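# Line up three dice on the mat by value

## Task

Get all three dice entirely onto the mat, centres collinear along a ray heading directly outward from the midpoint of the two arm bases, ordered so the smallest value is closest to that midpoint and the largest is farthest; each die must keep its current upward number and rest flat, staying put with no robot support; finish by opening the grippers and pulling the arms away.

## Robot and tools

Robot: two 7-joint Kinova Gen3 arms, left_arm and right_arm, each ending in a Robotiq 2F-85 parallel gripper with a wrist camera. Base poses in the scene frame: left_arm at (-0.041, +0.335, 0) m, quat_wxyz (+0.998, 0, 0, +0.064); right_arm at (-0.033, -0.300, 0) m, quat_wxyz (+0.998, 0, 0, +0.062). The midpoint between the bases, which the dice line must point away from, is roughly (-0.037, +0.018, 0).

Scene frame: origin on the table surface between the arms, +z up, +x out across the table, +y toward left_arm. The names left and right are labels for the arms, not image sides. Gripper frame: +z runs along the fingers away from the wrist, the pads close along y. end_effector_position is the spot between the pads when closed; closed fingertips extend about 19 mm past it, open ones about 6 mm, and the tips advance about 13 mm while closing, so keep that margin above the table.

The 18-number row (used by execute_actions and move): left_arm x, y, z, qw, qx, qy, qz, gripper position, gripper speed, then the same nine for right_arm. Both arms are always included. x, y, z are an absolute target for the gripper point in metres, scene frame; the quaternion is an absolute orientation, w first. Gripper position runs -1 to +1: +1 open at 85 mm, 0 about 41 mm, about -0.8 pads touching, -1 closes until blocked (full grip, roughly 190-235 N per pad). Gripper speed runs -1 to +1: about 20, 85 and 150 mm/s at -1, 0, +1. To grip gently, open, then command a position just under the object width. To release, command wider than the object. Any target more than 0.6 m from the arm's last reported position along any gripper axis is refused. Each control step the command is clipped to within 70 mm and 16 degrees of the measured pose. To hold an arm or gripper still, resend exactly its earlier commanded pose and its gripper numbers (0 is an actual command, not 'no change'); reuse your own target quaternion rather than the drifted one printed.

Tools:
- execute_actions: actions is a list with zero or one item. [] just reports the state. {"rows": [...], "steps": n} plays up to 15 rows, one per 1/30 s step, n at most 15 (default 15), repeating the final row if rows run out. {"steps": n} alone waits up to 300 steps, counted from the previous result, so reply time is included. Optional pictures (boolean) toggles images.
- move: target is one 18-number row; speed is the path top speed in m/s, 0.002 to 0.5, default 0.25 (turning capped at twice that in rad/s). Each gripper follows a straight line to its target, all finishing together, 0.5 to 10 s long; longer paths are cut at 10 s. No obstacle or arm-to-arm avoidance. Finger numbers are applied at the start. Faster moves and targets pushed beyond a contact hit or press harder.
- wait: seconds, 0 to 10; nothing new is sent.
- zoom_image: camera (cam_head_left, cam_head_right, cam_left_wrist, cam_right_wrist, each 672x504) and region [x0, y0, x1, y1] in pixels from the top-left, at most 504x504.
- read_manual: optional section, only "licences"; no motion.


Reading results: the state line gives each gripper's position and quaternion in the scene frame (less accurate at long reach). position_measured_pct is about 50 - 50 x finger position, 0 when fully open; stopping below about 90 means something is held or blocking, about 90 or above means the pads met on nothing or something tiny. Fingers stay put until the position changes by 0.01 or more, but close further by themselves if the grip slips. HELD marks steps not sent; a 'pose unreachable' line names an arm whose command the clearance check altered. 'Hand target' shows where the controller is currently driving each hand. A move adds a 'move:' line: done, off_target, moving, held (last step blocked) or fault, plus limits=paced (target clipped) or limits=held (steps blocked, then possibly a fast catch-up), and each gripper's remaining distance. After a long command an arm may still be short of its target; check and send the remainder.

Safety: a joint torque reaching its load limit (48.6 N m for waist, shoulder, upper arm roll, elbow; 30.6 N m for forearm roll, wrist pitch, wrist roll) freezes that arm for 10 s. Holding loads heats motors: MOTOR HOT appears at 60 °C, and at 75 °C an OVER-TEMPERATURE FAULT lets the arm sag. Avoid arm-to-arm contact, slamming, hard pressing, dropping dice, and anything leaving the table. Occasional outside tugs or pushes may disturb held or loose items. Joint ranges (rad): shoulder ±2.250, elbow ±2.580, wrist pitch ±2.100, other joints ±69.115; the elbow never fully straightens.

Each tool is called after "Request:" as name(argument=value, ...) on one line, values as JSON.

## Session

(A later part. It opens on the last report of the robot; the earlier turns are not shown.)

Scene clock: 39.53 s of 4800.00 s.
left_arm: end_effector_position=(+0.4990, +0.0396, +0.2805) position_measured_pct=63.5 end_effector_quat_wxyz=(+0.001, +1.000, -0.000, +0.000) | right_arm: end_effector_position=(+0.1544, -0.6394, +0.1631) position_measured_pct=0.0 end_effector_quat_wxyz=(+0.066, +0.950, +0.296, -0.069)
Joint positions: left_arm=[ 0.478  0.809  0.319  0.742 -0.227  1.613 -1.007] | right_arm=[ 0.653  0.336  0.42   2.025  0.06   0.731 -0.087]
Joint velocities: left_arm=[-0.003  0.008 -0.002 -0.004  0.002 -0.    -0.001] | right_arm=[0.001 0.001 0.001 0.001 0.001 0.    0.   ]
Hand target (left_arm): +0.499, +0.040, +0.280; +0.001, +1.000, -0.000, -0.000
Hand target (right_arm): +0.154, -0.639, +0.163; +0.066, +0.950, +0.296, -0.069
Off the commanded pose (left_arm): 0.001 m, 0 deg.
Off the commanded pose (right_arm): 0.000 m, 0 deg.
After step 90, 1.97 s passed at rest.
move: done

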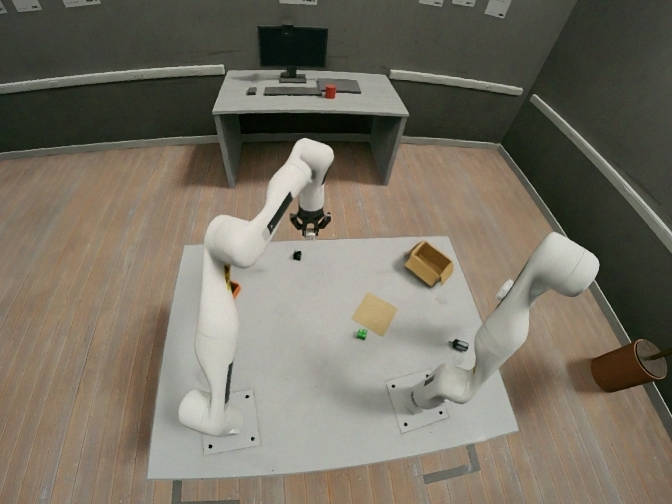

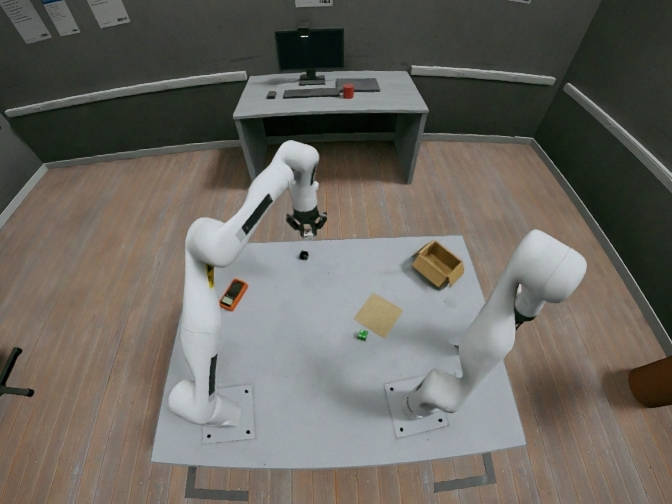

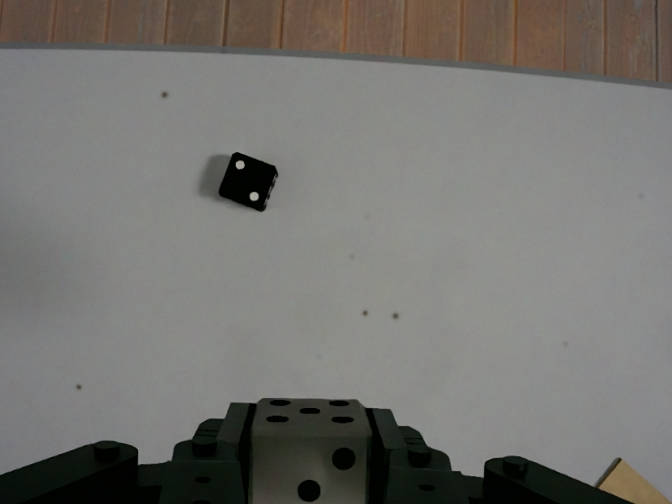

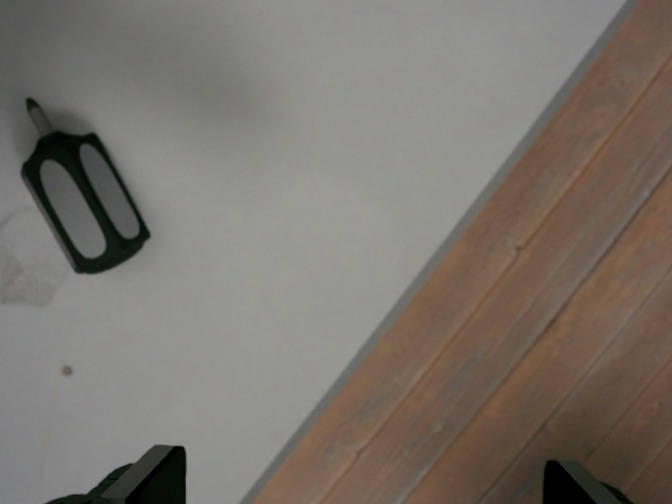

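Request:
move(target=[0.316,-0.207,0.10,0,0.96,-0.28,0,-1,0,0.1544,-0.6394,0.1631,0.066,0.95,0.296,-0.069,1,0])

Request:
move(target=[0.316,-0.207,0.027,0,0.96,-0.28,0,-1,0,0.1544,-0.6394,0.1631,0.066,0.95,0.296,-0.069,1,0], speed=0.08)

Request:
move(target=[0.316,-0.207,0.027,0,0.96,-0.28,0,0.2,0,0.1544,-0.6394,0.1631,0.066,0.95,0.296,-0.069,1,0])

Request:
move(target=[0.27,-0.178,0.20,0,0.98,-0.199,0,1,0,0.1544,-0.6394,0.1631,0.066,0.95,0.296,-0.069,1,0])

Scene clock: 48.20 s of 4800.00 s.
left_arm: end_effector_position=(+0.3174, -0.2064, +0.1005) position_measured_pct=63.5 end_effector_quat_wxyz=(-0.001, +0.960, -0.279, +0.000) | right_arm: end_effector_position=(+0.1544, -0.6394, +0.1631) position_measured_pct=0.0 end_effector_quat_wxyz=(+0.066, +0.950, +0.296, -0.069)
Joint positions: left_arm=[ 0.927  1.019  0.396  0.923 -0.354  1.256 -1.007] | right_arm=[ 0.653  0.336  0.421  2.025  0.06   0.731 -0.087]
Joint velocities: left_arm=[ 0.006  0.007  0.001 -0.002 -0.001  0.002  0.001] | right_arm=[-0.002  0.001 -0.    -0.001  0.001 -0.    -0.   ]
Hand target (left_arm): +0.317, -0.207, +0.100; -0.001, +0.960, -0.280, -0.000
Hand target (right_arm): +0.154, -0.639, +0.163; +0.066, +0.950, +0.296, -0.069
Off the commanded pose (left_arm): 0.002 m, 0 deg.
Off the commanded pose (right_arm): 0.000 m, 0 deg.
After step 90, 3.87 s passed at rest.
move: done

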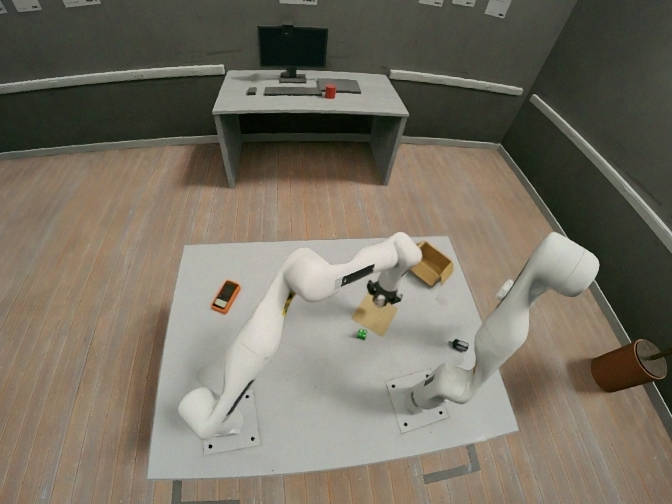

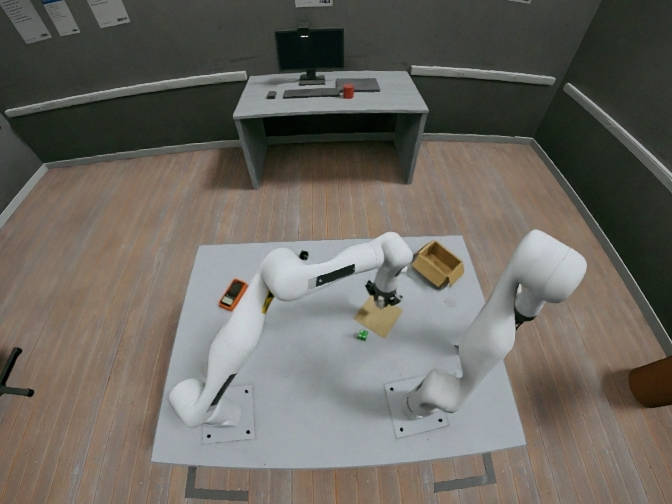

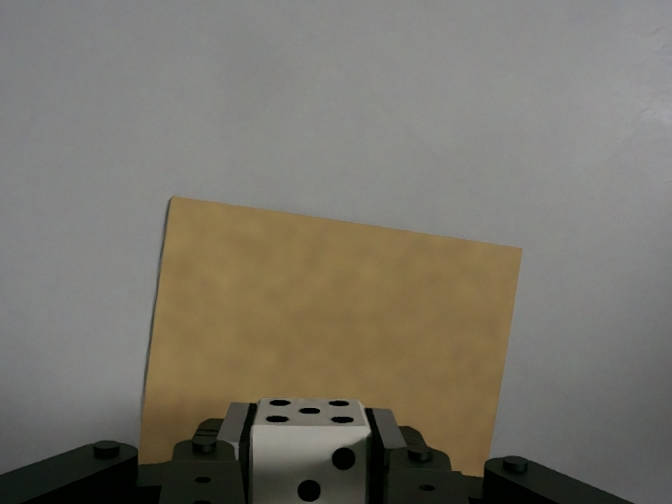

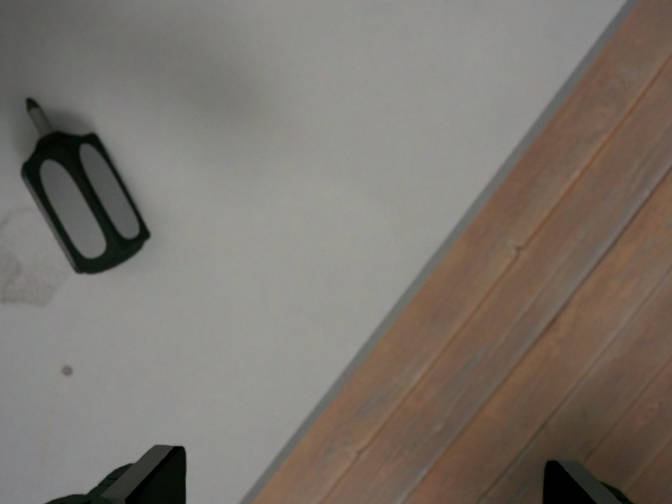

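Scene clock: 49.40 s of 4800.00 s.
left_arm: end_effector_position=(+0.3162, -0.2071, +0.0275) position_measured_pct=63.5 end_effector_quat_wxyz=(+0.000, +0.960, -0.280, +0.000) | right_arm: end_effector_position=(+0.1544, -0.6394, +0.1631) position_measured_pct=0.0 end_effector_quat_wxyz=(+0.066, +0.950, +0.296, -0.069)
Joint positions: left_arm=[ 0.929  1.103  0.375  0.988 -0.375  1.109 -0.988] | right_arm=[ 0.653  0.336  0.421  2.025  0.06   0.731 -0.087]
Joint velocities: left_arm=[ 0.     0.     0.001 -0.     0.     0.    -0.001] | right_arm=[-0.001  0.002 -0.001  0.001  0.    -0.     0.002]
Hand target (left_arm): +0.316, -0.207, +0.027; -0.000, +0.960, -0.280, +0.000
Hand target (right_arm): +0.154, -0.639, +0.163; +0.066, +0.950, +0.296, -0.069
Off the commanded pose (left_arm): 0.001 m, 0 deg.
Off the commanded pose (right_arm): 0.000 m, 0 deg.
move: done

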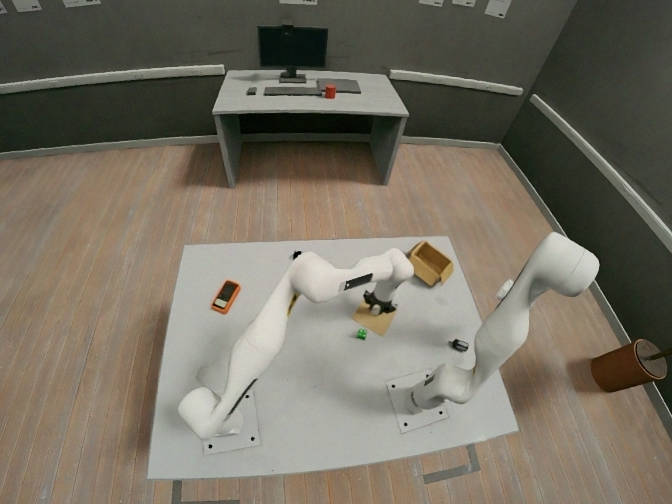

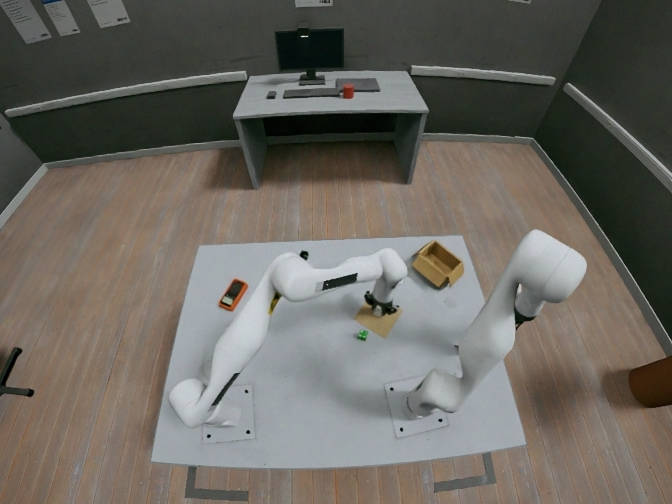

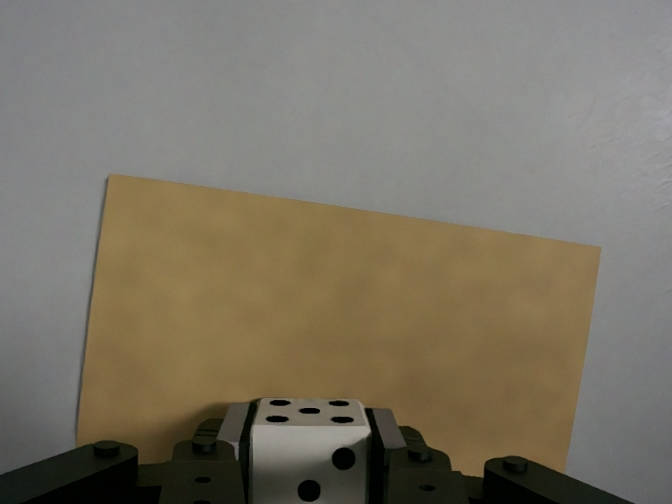

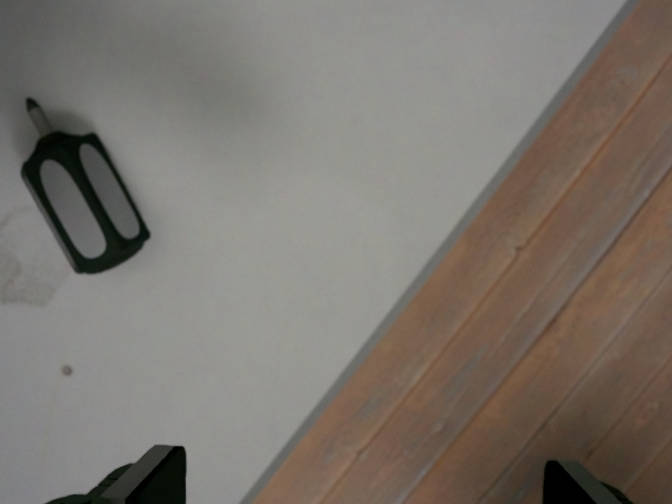

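Scene clock: 50.10 s of 4800.00 s.
left_arm: end_effector_position=(+0.3160, -0.2070, +0.0270) position_measured_pct=40.1 end_effector_quat_wxyz=(+0.000, +0.960, -0.280, +0.000) | right_arm: end_effector_position=(+0.1544, -0.6394, +0.1631) position_measured_pct=0.0 end_effector_quat_wxyz=(+0.066, +0.950, +0.296, -0.069)
Joint positions: left_arm=[ 0.929  1.104  0.375  0.988 -0.374  1.109 -0.988] | right_arm=[ 0.653  0.336  0.421  2.025  0.06   0.731 -0.087]
Joint velocities: left_arm=[-0.    -0.     0.001  0.    -0.    -0.001 -0.001] | right_arm=[-0.    -0.001  0.    -0.001  0.001 -0.    -0.002]
Hand target (left_arm): +0.316, -0.207, +0.027; +0.000, +0.960, -0.280, -0.000
Hand target (right_arm): +0.154, -0.639, +0.163; +0.066, +0.950, +0.296, -0.069
Off the commanded pose (left_arm): 0.000 m, 0 deg.
Off the commanded pose (right_arm): 0.000 m, 0 deg.
move: done

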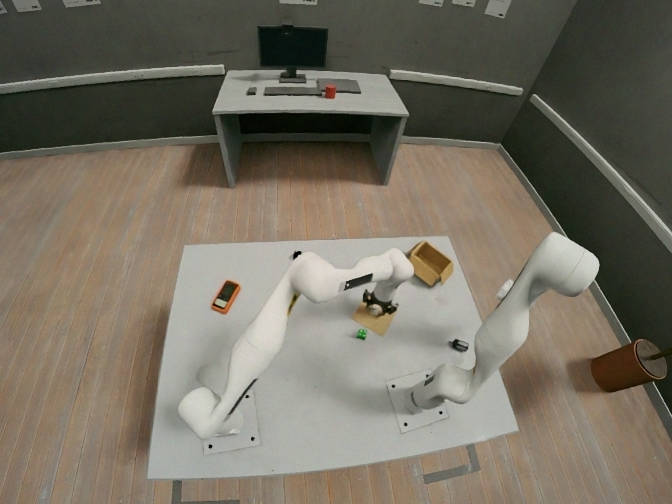

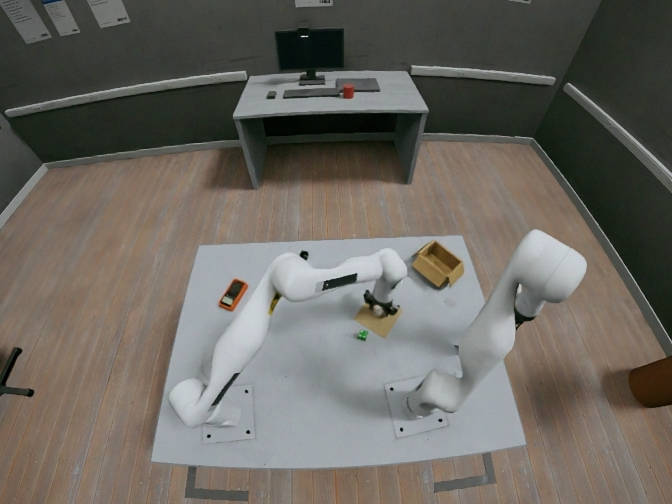

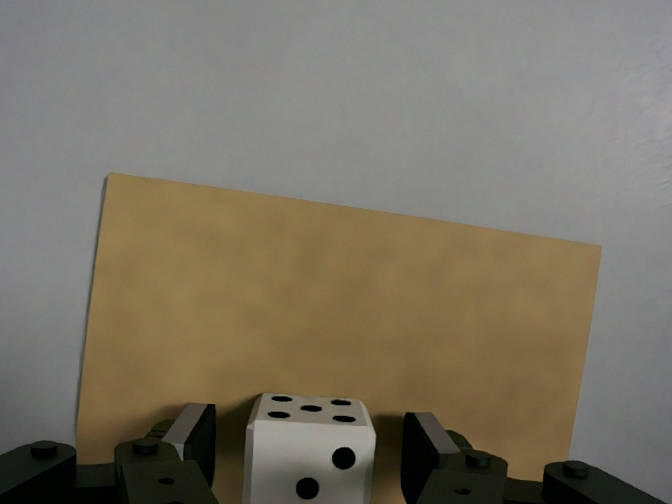

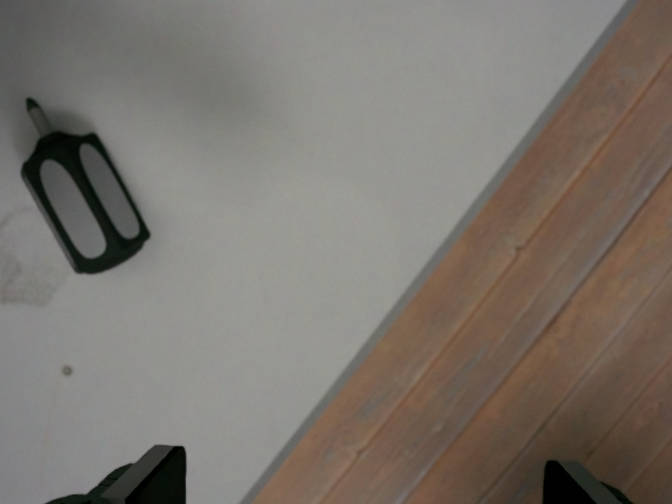

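Scene clock: 51.20 s of 4800.00 s.
left_arm: end_effector_position=(+0.2699, -0.1781, +0.1996) position_measured_pct=0.0 end_effector_quat_wxyz=(-0.000, +0.980, -0.199, -0.000) | right_arm: end_effector_position=(+0.1544, -0.6394, +0.1631) position_measured_pct=0.0 end_effector_quat_wxyz=(+0.066, +0.950, +0.296, -0.069)
Joint positions: left_arm=[ 0.938  0.8    0.393  1.046 -0.286  1.345 -0.815] | right_arm=[ 0.653  0.336  0.421  2.025  0.06   0.731 -0.087]
Joint velocities: left_arm=[-0.001 -0.005  0.001 -0.    -0.001  0.    -0.001] | right_arm=[-0.     0.002 -0.    -0.001 -0.001  0.     0.   ]
Hand target (left_arm): +0.270, -0.178, +0.200; -0.000, +0.980, -0.199, -0.000
Hand target (right_arm): +0.154, -0.639, +0.163; +0.066, +0.950, +0.296, -0.069
Off the commanded pose (left_arm): 0.000 m, 0 deg.
Off the commanded pose (right_arm): 0.000 m, 0 deg.
move: done

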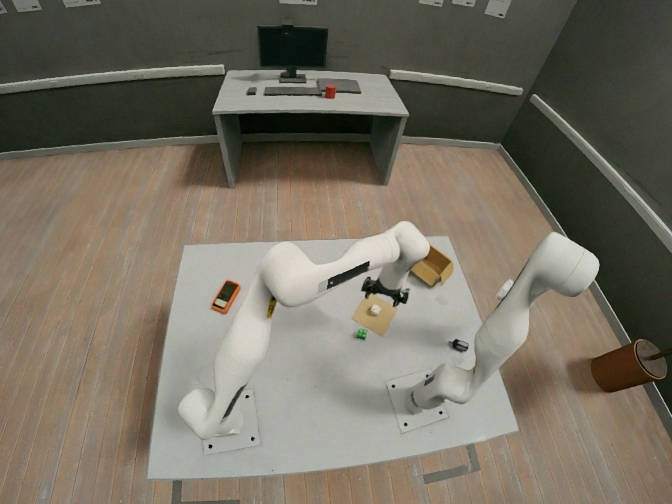

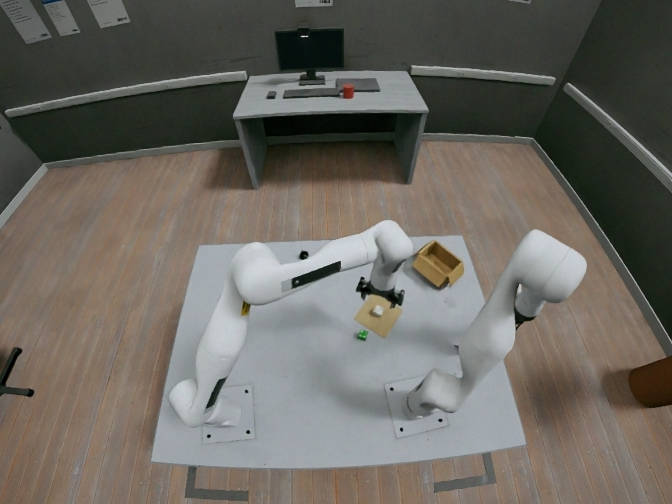

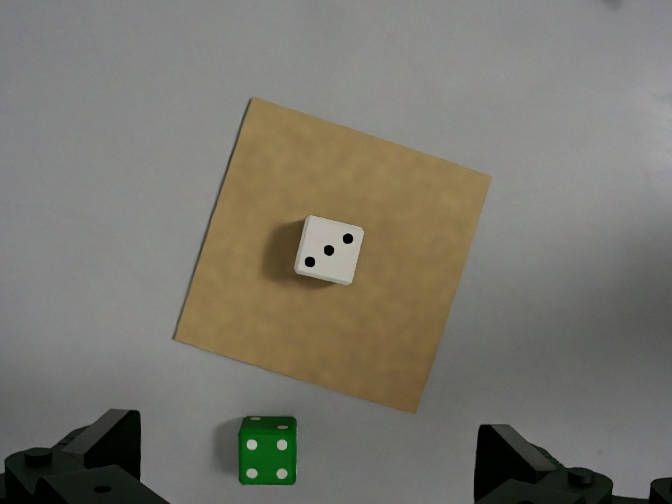

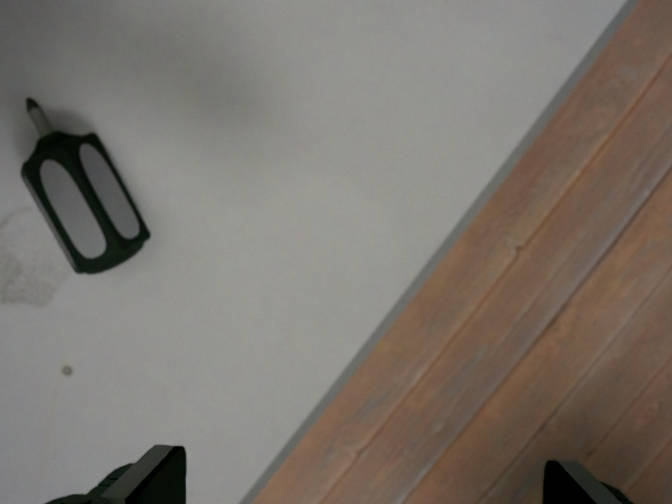

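Request:
move(target=[0.234,-0.141,0.022,0,0.98,-0.199,0,1,0,0.1544,-0.6394,0.1631,0.066,0.95,0.296,-0.069,1,0], speed=0.15)

Request:
move(target=[0.234,-0.141,0.022,0,0.98,-0.199,0,-1,0,0.1544,-0.6394,0.1631,0.066,0.95,0.296,-0.069,1,0])

Request:
move(target=[0.30,-0.19,0.10,0,0.96,-0.28,0,-1,0,0.1544,-0.6394,0.1631,0.066,0.95,0.296,-0.069,1,0])

Request:
move(target=[0.350,-0.228,0.09,0,0.96,-0.28,0,-1,0,0.1544,-0.6394,0.1631,0.066,0.95,0.296,-0.069,1,0])

Scene clock: 57.10 s of 4800.00 s.
left_arm: end_effector_position=(+0.2343, -0.1407, +0.0223) position_measured_pct=0.0 end_effector_quat_wxyz=(-0.000, +0.980, -0.198, +0.000) | right_arm: end_effector_position=(+0.1544, -0.6394, +0.1631) position_measured_pct=0.0 end_effector_quat_wxyz=(+0.066, +0.950, +0.296, -0.069)
Joint positions: left_arm=[ 0.947  0.905  0.323  1.473 -0.35   0.821 -0.703] | right_arm=[ 0.653  0.336  0.421  2.025  0.06   0.731 -0.087]
Joint velocities: left_arm=[ 0.003  0.002  0.001  0.001 -0.001 -0.001 -0.   ] | right_arm=[-0.    -0.     0.     0.001 -0.     0.    -0.   ]
Hand target (left_arm): +0.234, -0.141, +0.022; -0.000, +0.980, -0.198, +0.000
Hand target (right_arm): +0.154, -0.639, +0.163; +0.066, +0.950, +0.296, -0.069
Off the commanded pose (left_arm): 0.000 m, 0 deg.
Off the commanded pose (right_arm): 0.000 m, 0 deg.
After step 90, 1.37 s passed at rest.
move: done

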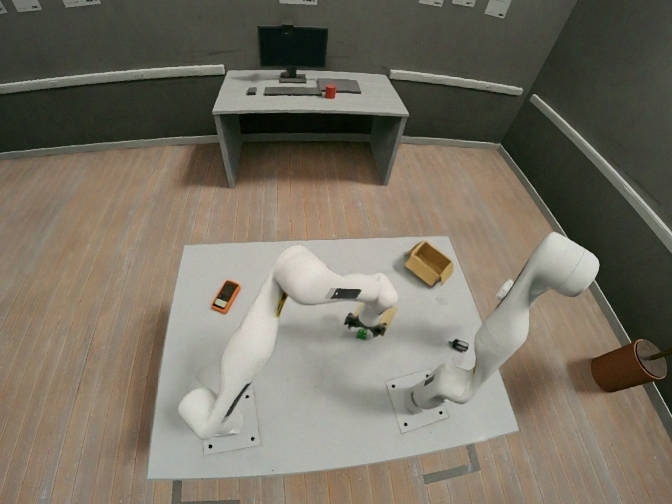

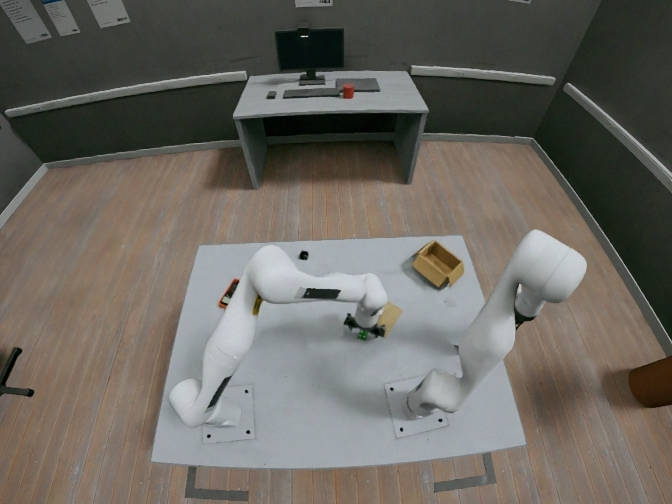

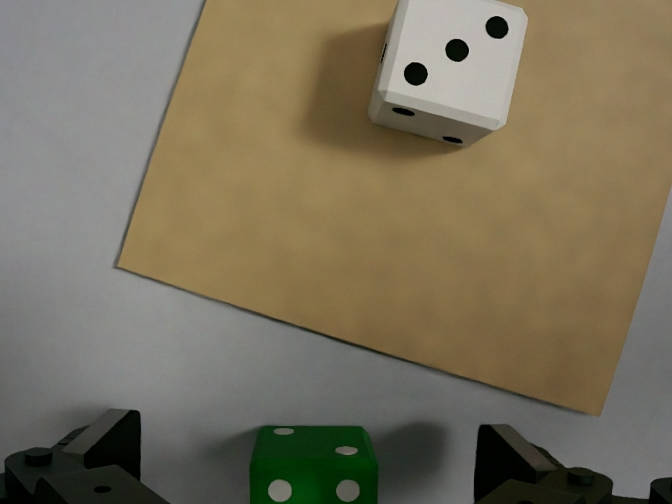

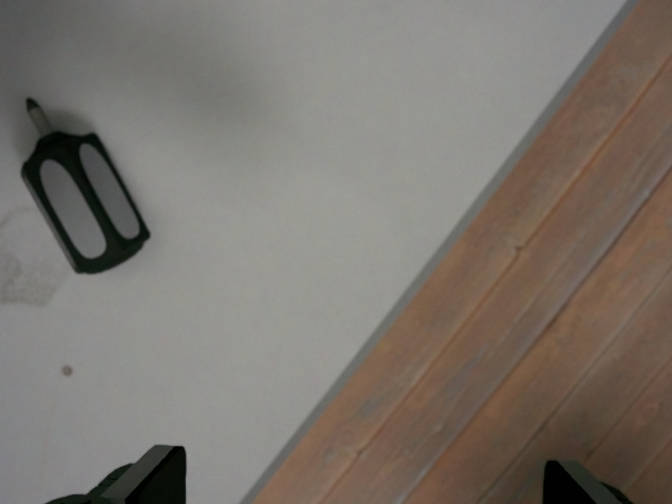

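Scene clock: 58.13 s of 4800.00 s.
left_arm: end_effector_position=(+0.2341, -0.1412, +0.0225) position_measured_pct=64.3 end_effector_quat_wxyz=(+0.000, +0.980, -0.199, +0.000) | right_arm: end_effector_position=(+0.1544, -0.6394, +0.1631) position_measured_pct=0.0 end_effector_quat_wxyz=(+0.066, +0.950, +0.296, -0.069)
Joint positions: left_arm=[ 0.946  0.905  0.324  1.472 -0.35   0.821 -0.704] | right_arm=[ 0.653  0.336  0.421  2.025  0.06   0.731 -0.087]
Joint velocities: left_arm=[ 0.001 -0.001 -0.001  0.    -0.001  0.    -0.001] | right_arm=[ 0.    -0.002  0.    -0.001  0.     0.    -0.   ]
Hand target (left_arm): +0.234, -0.141, +0.022; -0.000, +0.980, -0.199, +0.000
Hand target (right_arm): +0.154, -0.639, +0.163; +0.066, +0.950, +0.296, -0.069
Off the commanded pose (left_arm): 0.001 m, 0 deg.
Off the commanded pose (right_arm): 0.000 m, 0 deg.
move: done

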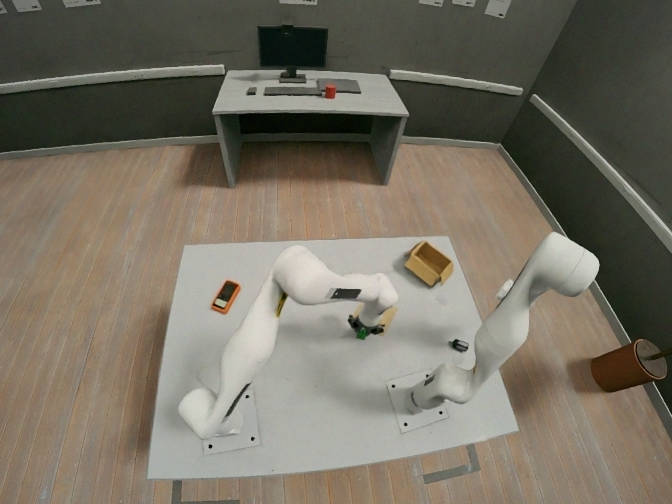

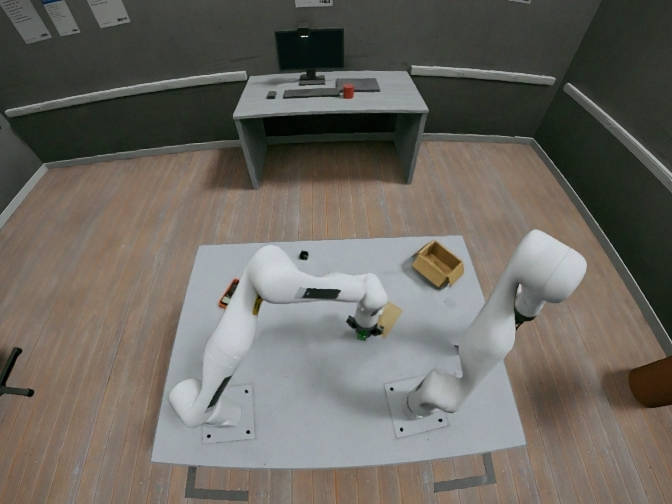

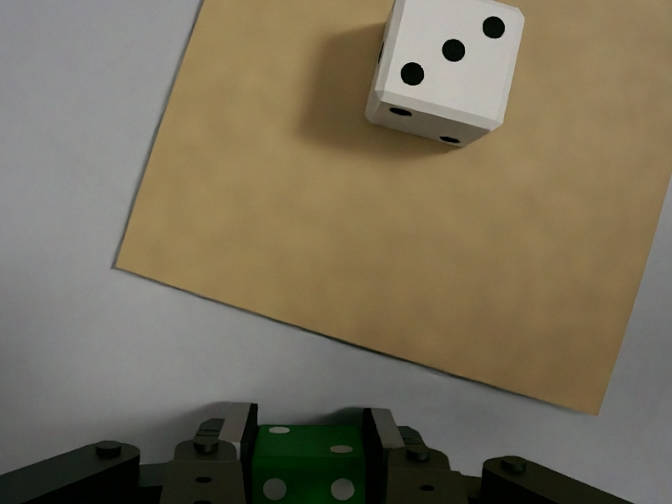

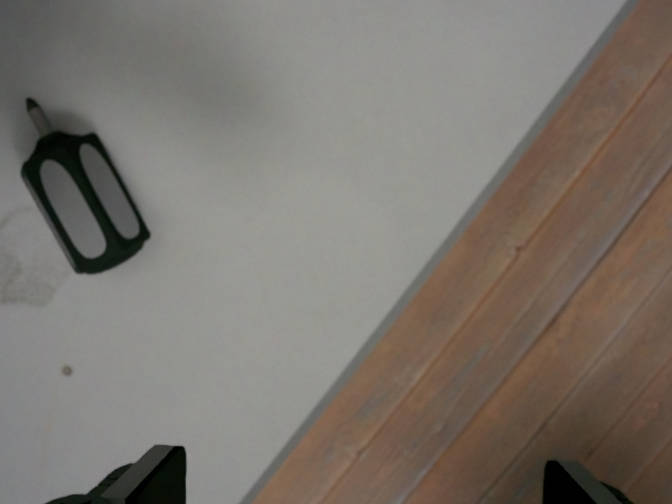

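Scene clock: 59.07 s of 4800.00 s.
left_arm: end_effector_position=(+0.3001, -0.1902, +0.1005) position_measured_pct=64.3 end_effector_quat_wxyz=(+0.001, +0.960, -0.281, +0.000) | right_arm: end_effector_position=(+0.1544, -0.6394, +0.1631) position_measured_pct=0.0 end_effector_quat_wxyz=(+0.066, +0.950, +0.296, -0.069)
Joint positions: left_arm=[ 0.907  0.96   0.409  1.061 -0.359  1.184 -0.976] | right_arm=[ 0.653  0.336  0.421  2.025  0.06   0.731 -0.087]
Joint velocities: left_arm=[ 0.001  0.01  -0.    -0.005  0.002  0.001 -0.001] | right_arm=[-0.    -0.001  0.001  0.    -0.001  0.     0.001]
Hand target (left_arm): +0.300, -0.190, +0.100; +0.000, +0.960, -0.281, -0.000
Hand target (right_arm): +0.154, -0.639, +0.163; +0.066, +0.950, +0.296, -0.069
Off the commanded pose (left_arm): 0.001 m, 0 deg.
Off the commanded pose (right_arm): 0.000 m, 0 deg.
move: done

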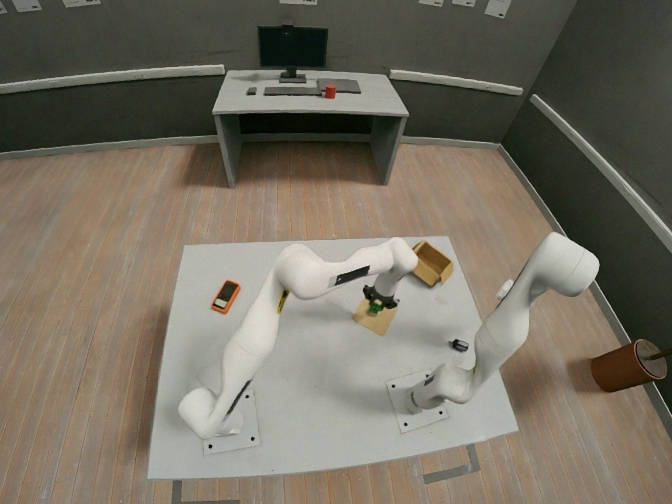

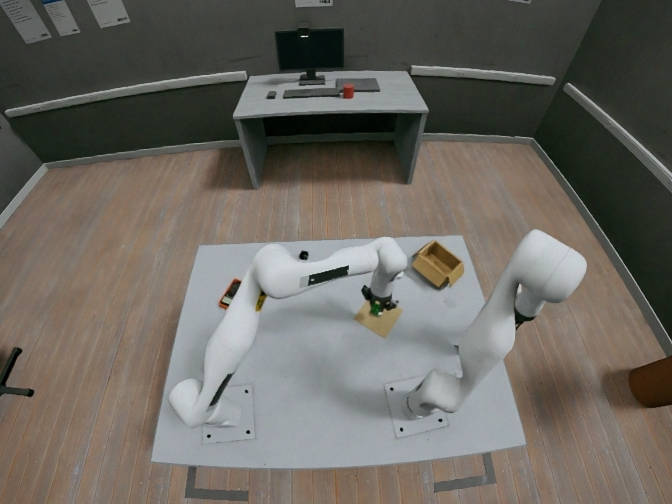

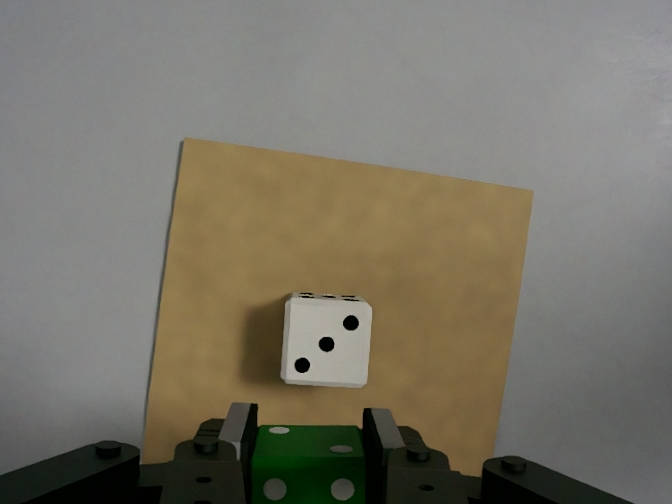

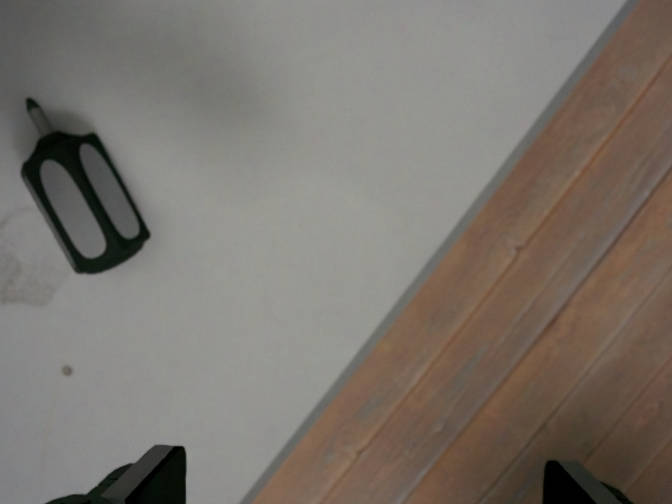

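Scene clock: 59.93 s of 4800.00 s.
left_arm: end_effector_position=(+0.3504, -0.2281, +0.0909) position_measured_pct=64.3 end_effector_quat_wxyz=(+0.001, +0.960, -0.280, +0.000) | right_arm: end_effector_position=(+0.1544, -0.6394, +0.1631) position_measured_pct=0.0 end_effector_quat_wxyz=(+0.066, +0.950, +0.296, -0.069)
Joint positions: left_arm=[ 0.941  1.139  0.405  0.681 -0.374  1.367 -1.069] | right_arm=[ 0.653  0.336  0.421  2.025  0.06   0.731 -0.087]
Joint velocities: left_arm=[ 0.006  0.014 -0.001 -0.009  0.002  0.001 -0.   ] | right_arm=[-0.001  0.001 -0.     0.001 -0.     0.    -0.001]
Hand target (left_arm): +0.350, -0.228, +0.090; +0.000, +0.960, -0.280, -0.000
Hand target (right_arm): +0.154, -0.639, +0.163; +0.066, +0.950, +0.296, -0.069
Off the commanded pose (left_arm): 0.001 m, 0 deg.
Off the commanded pose (right_arm): 0.000 m, 0 deg.
move: done

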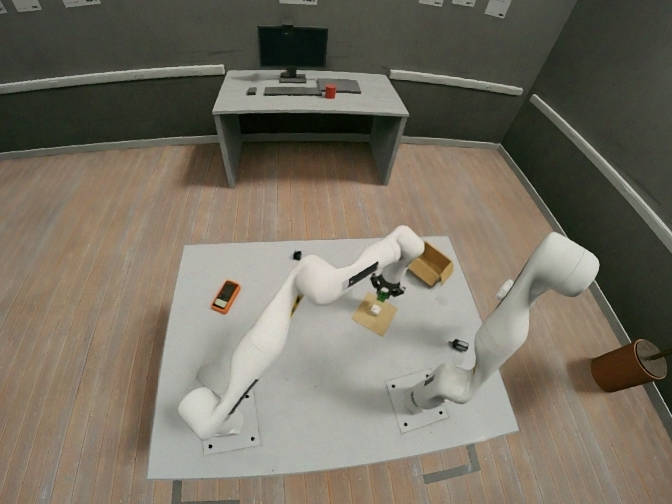

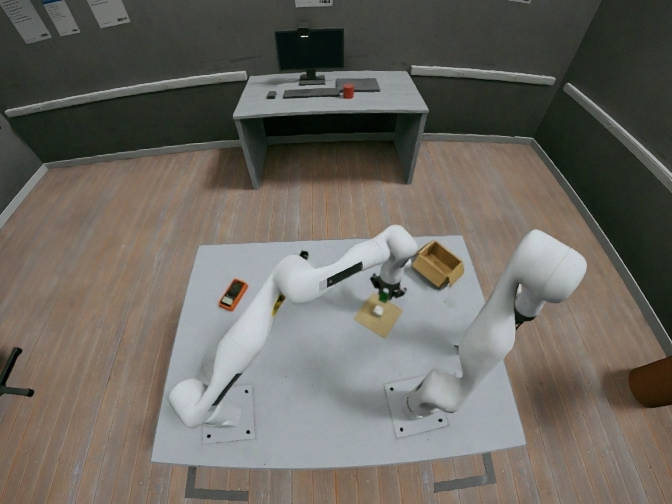

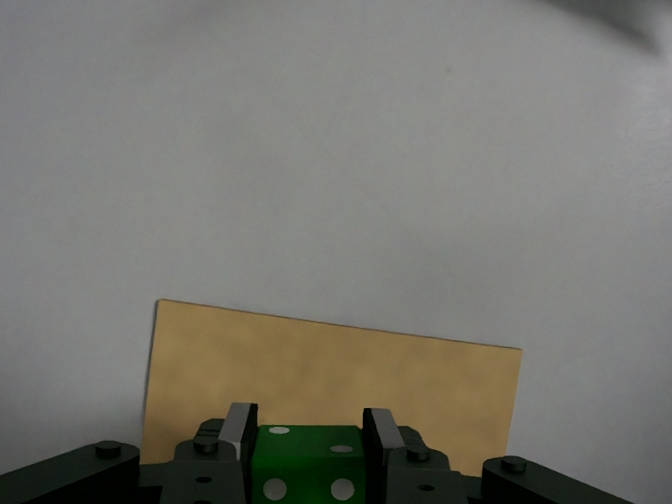

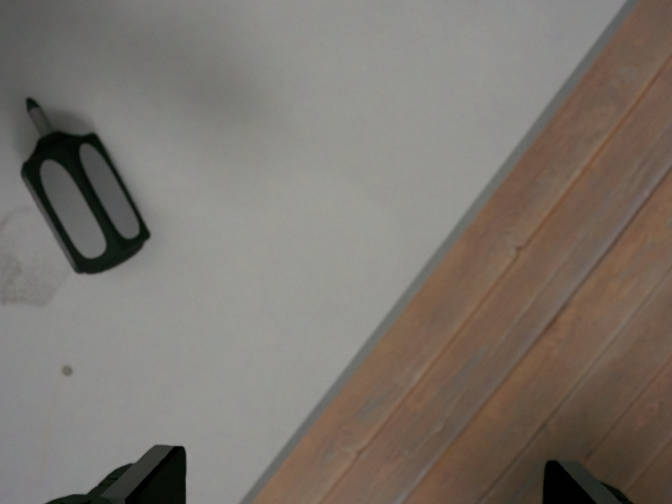

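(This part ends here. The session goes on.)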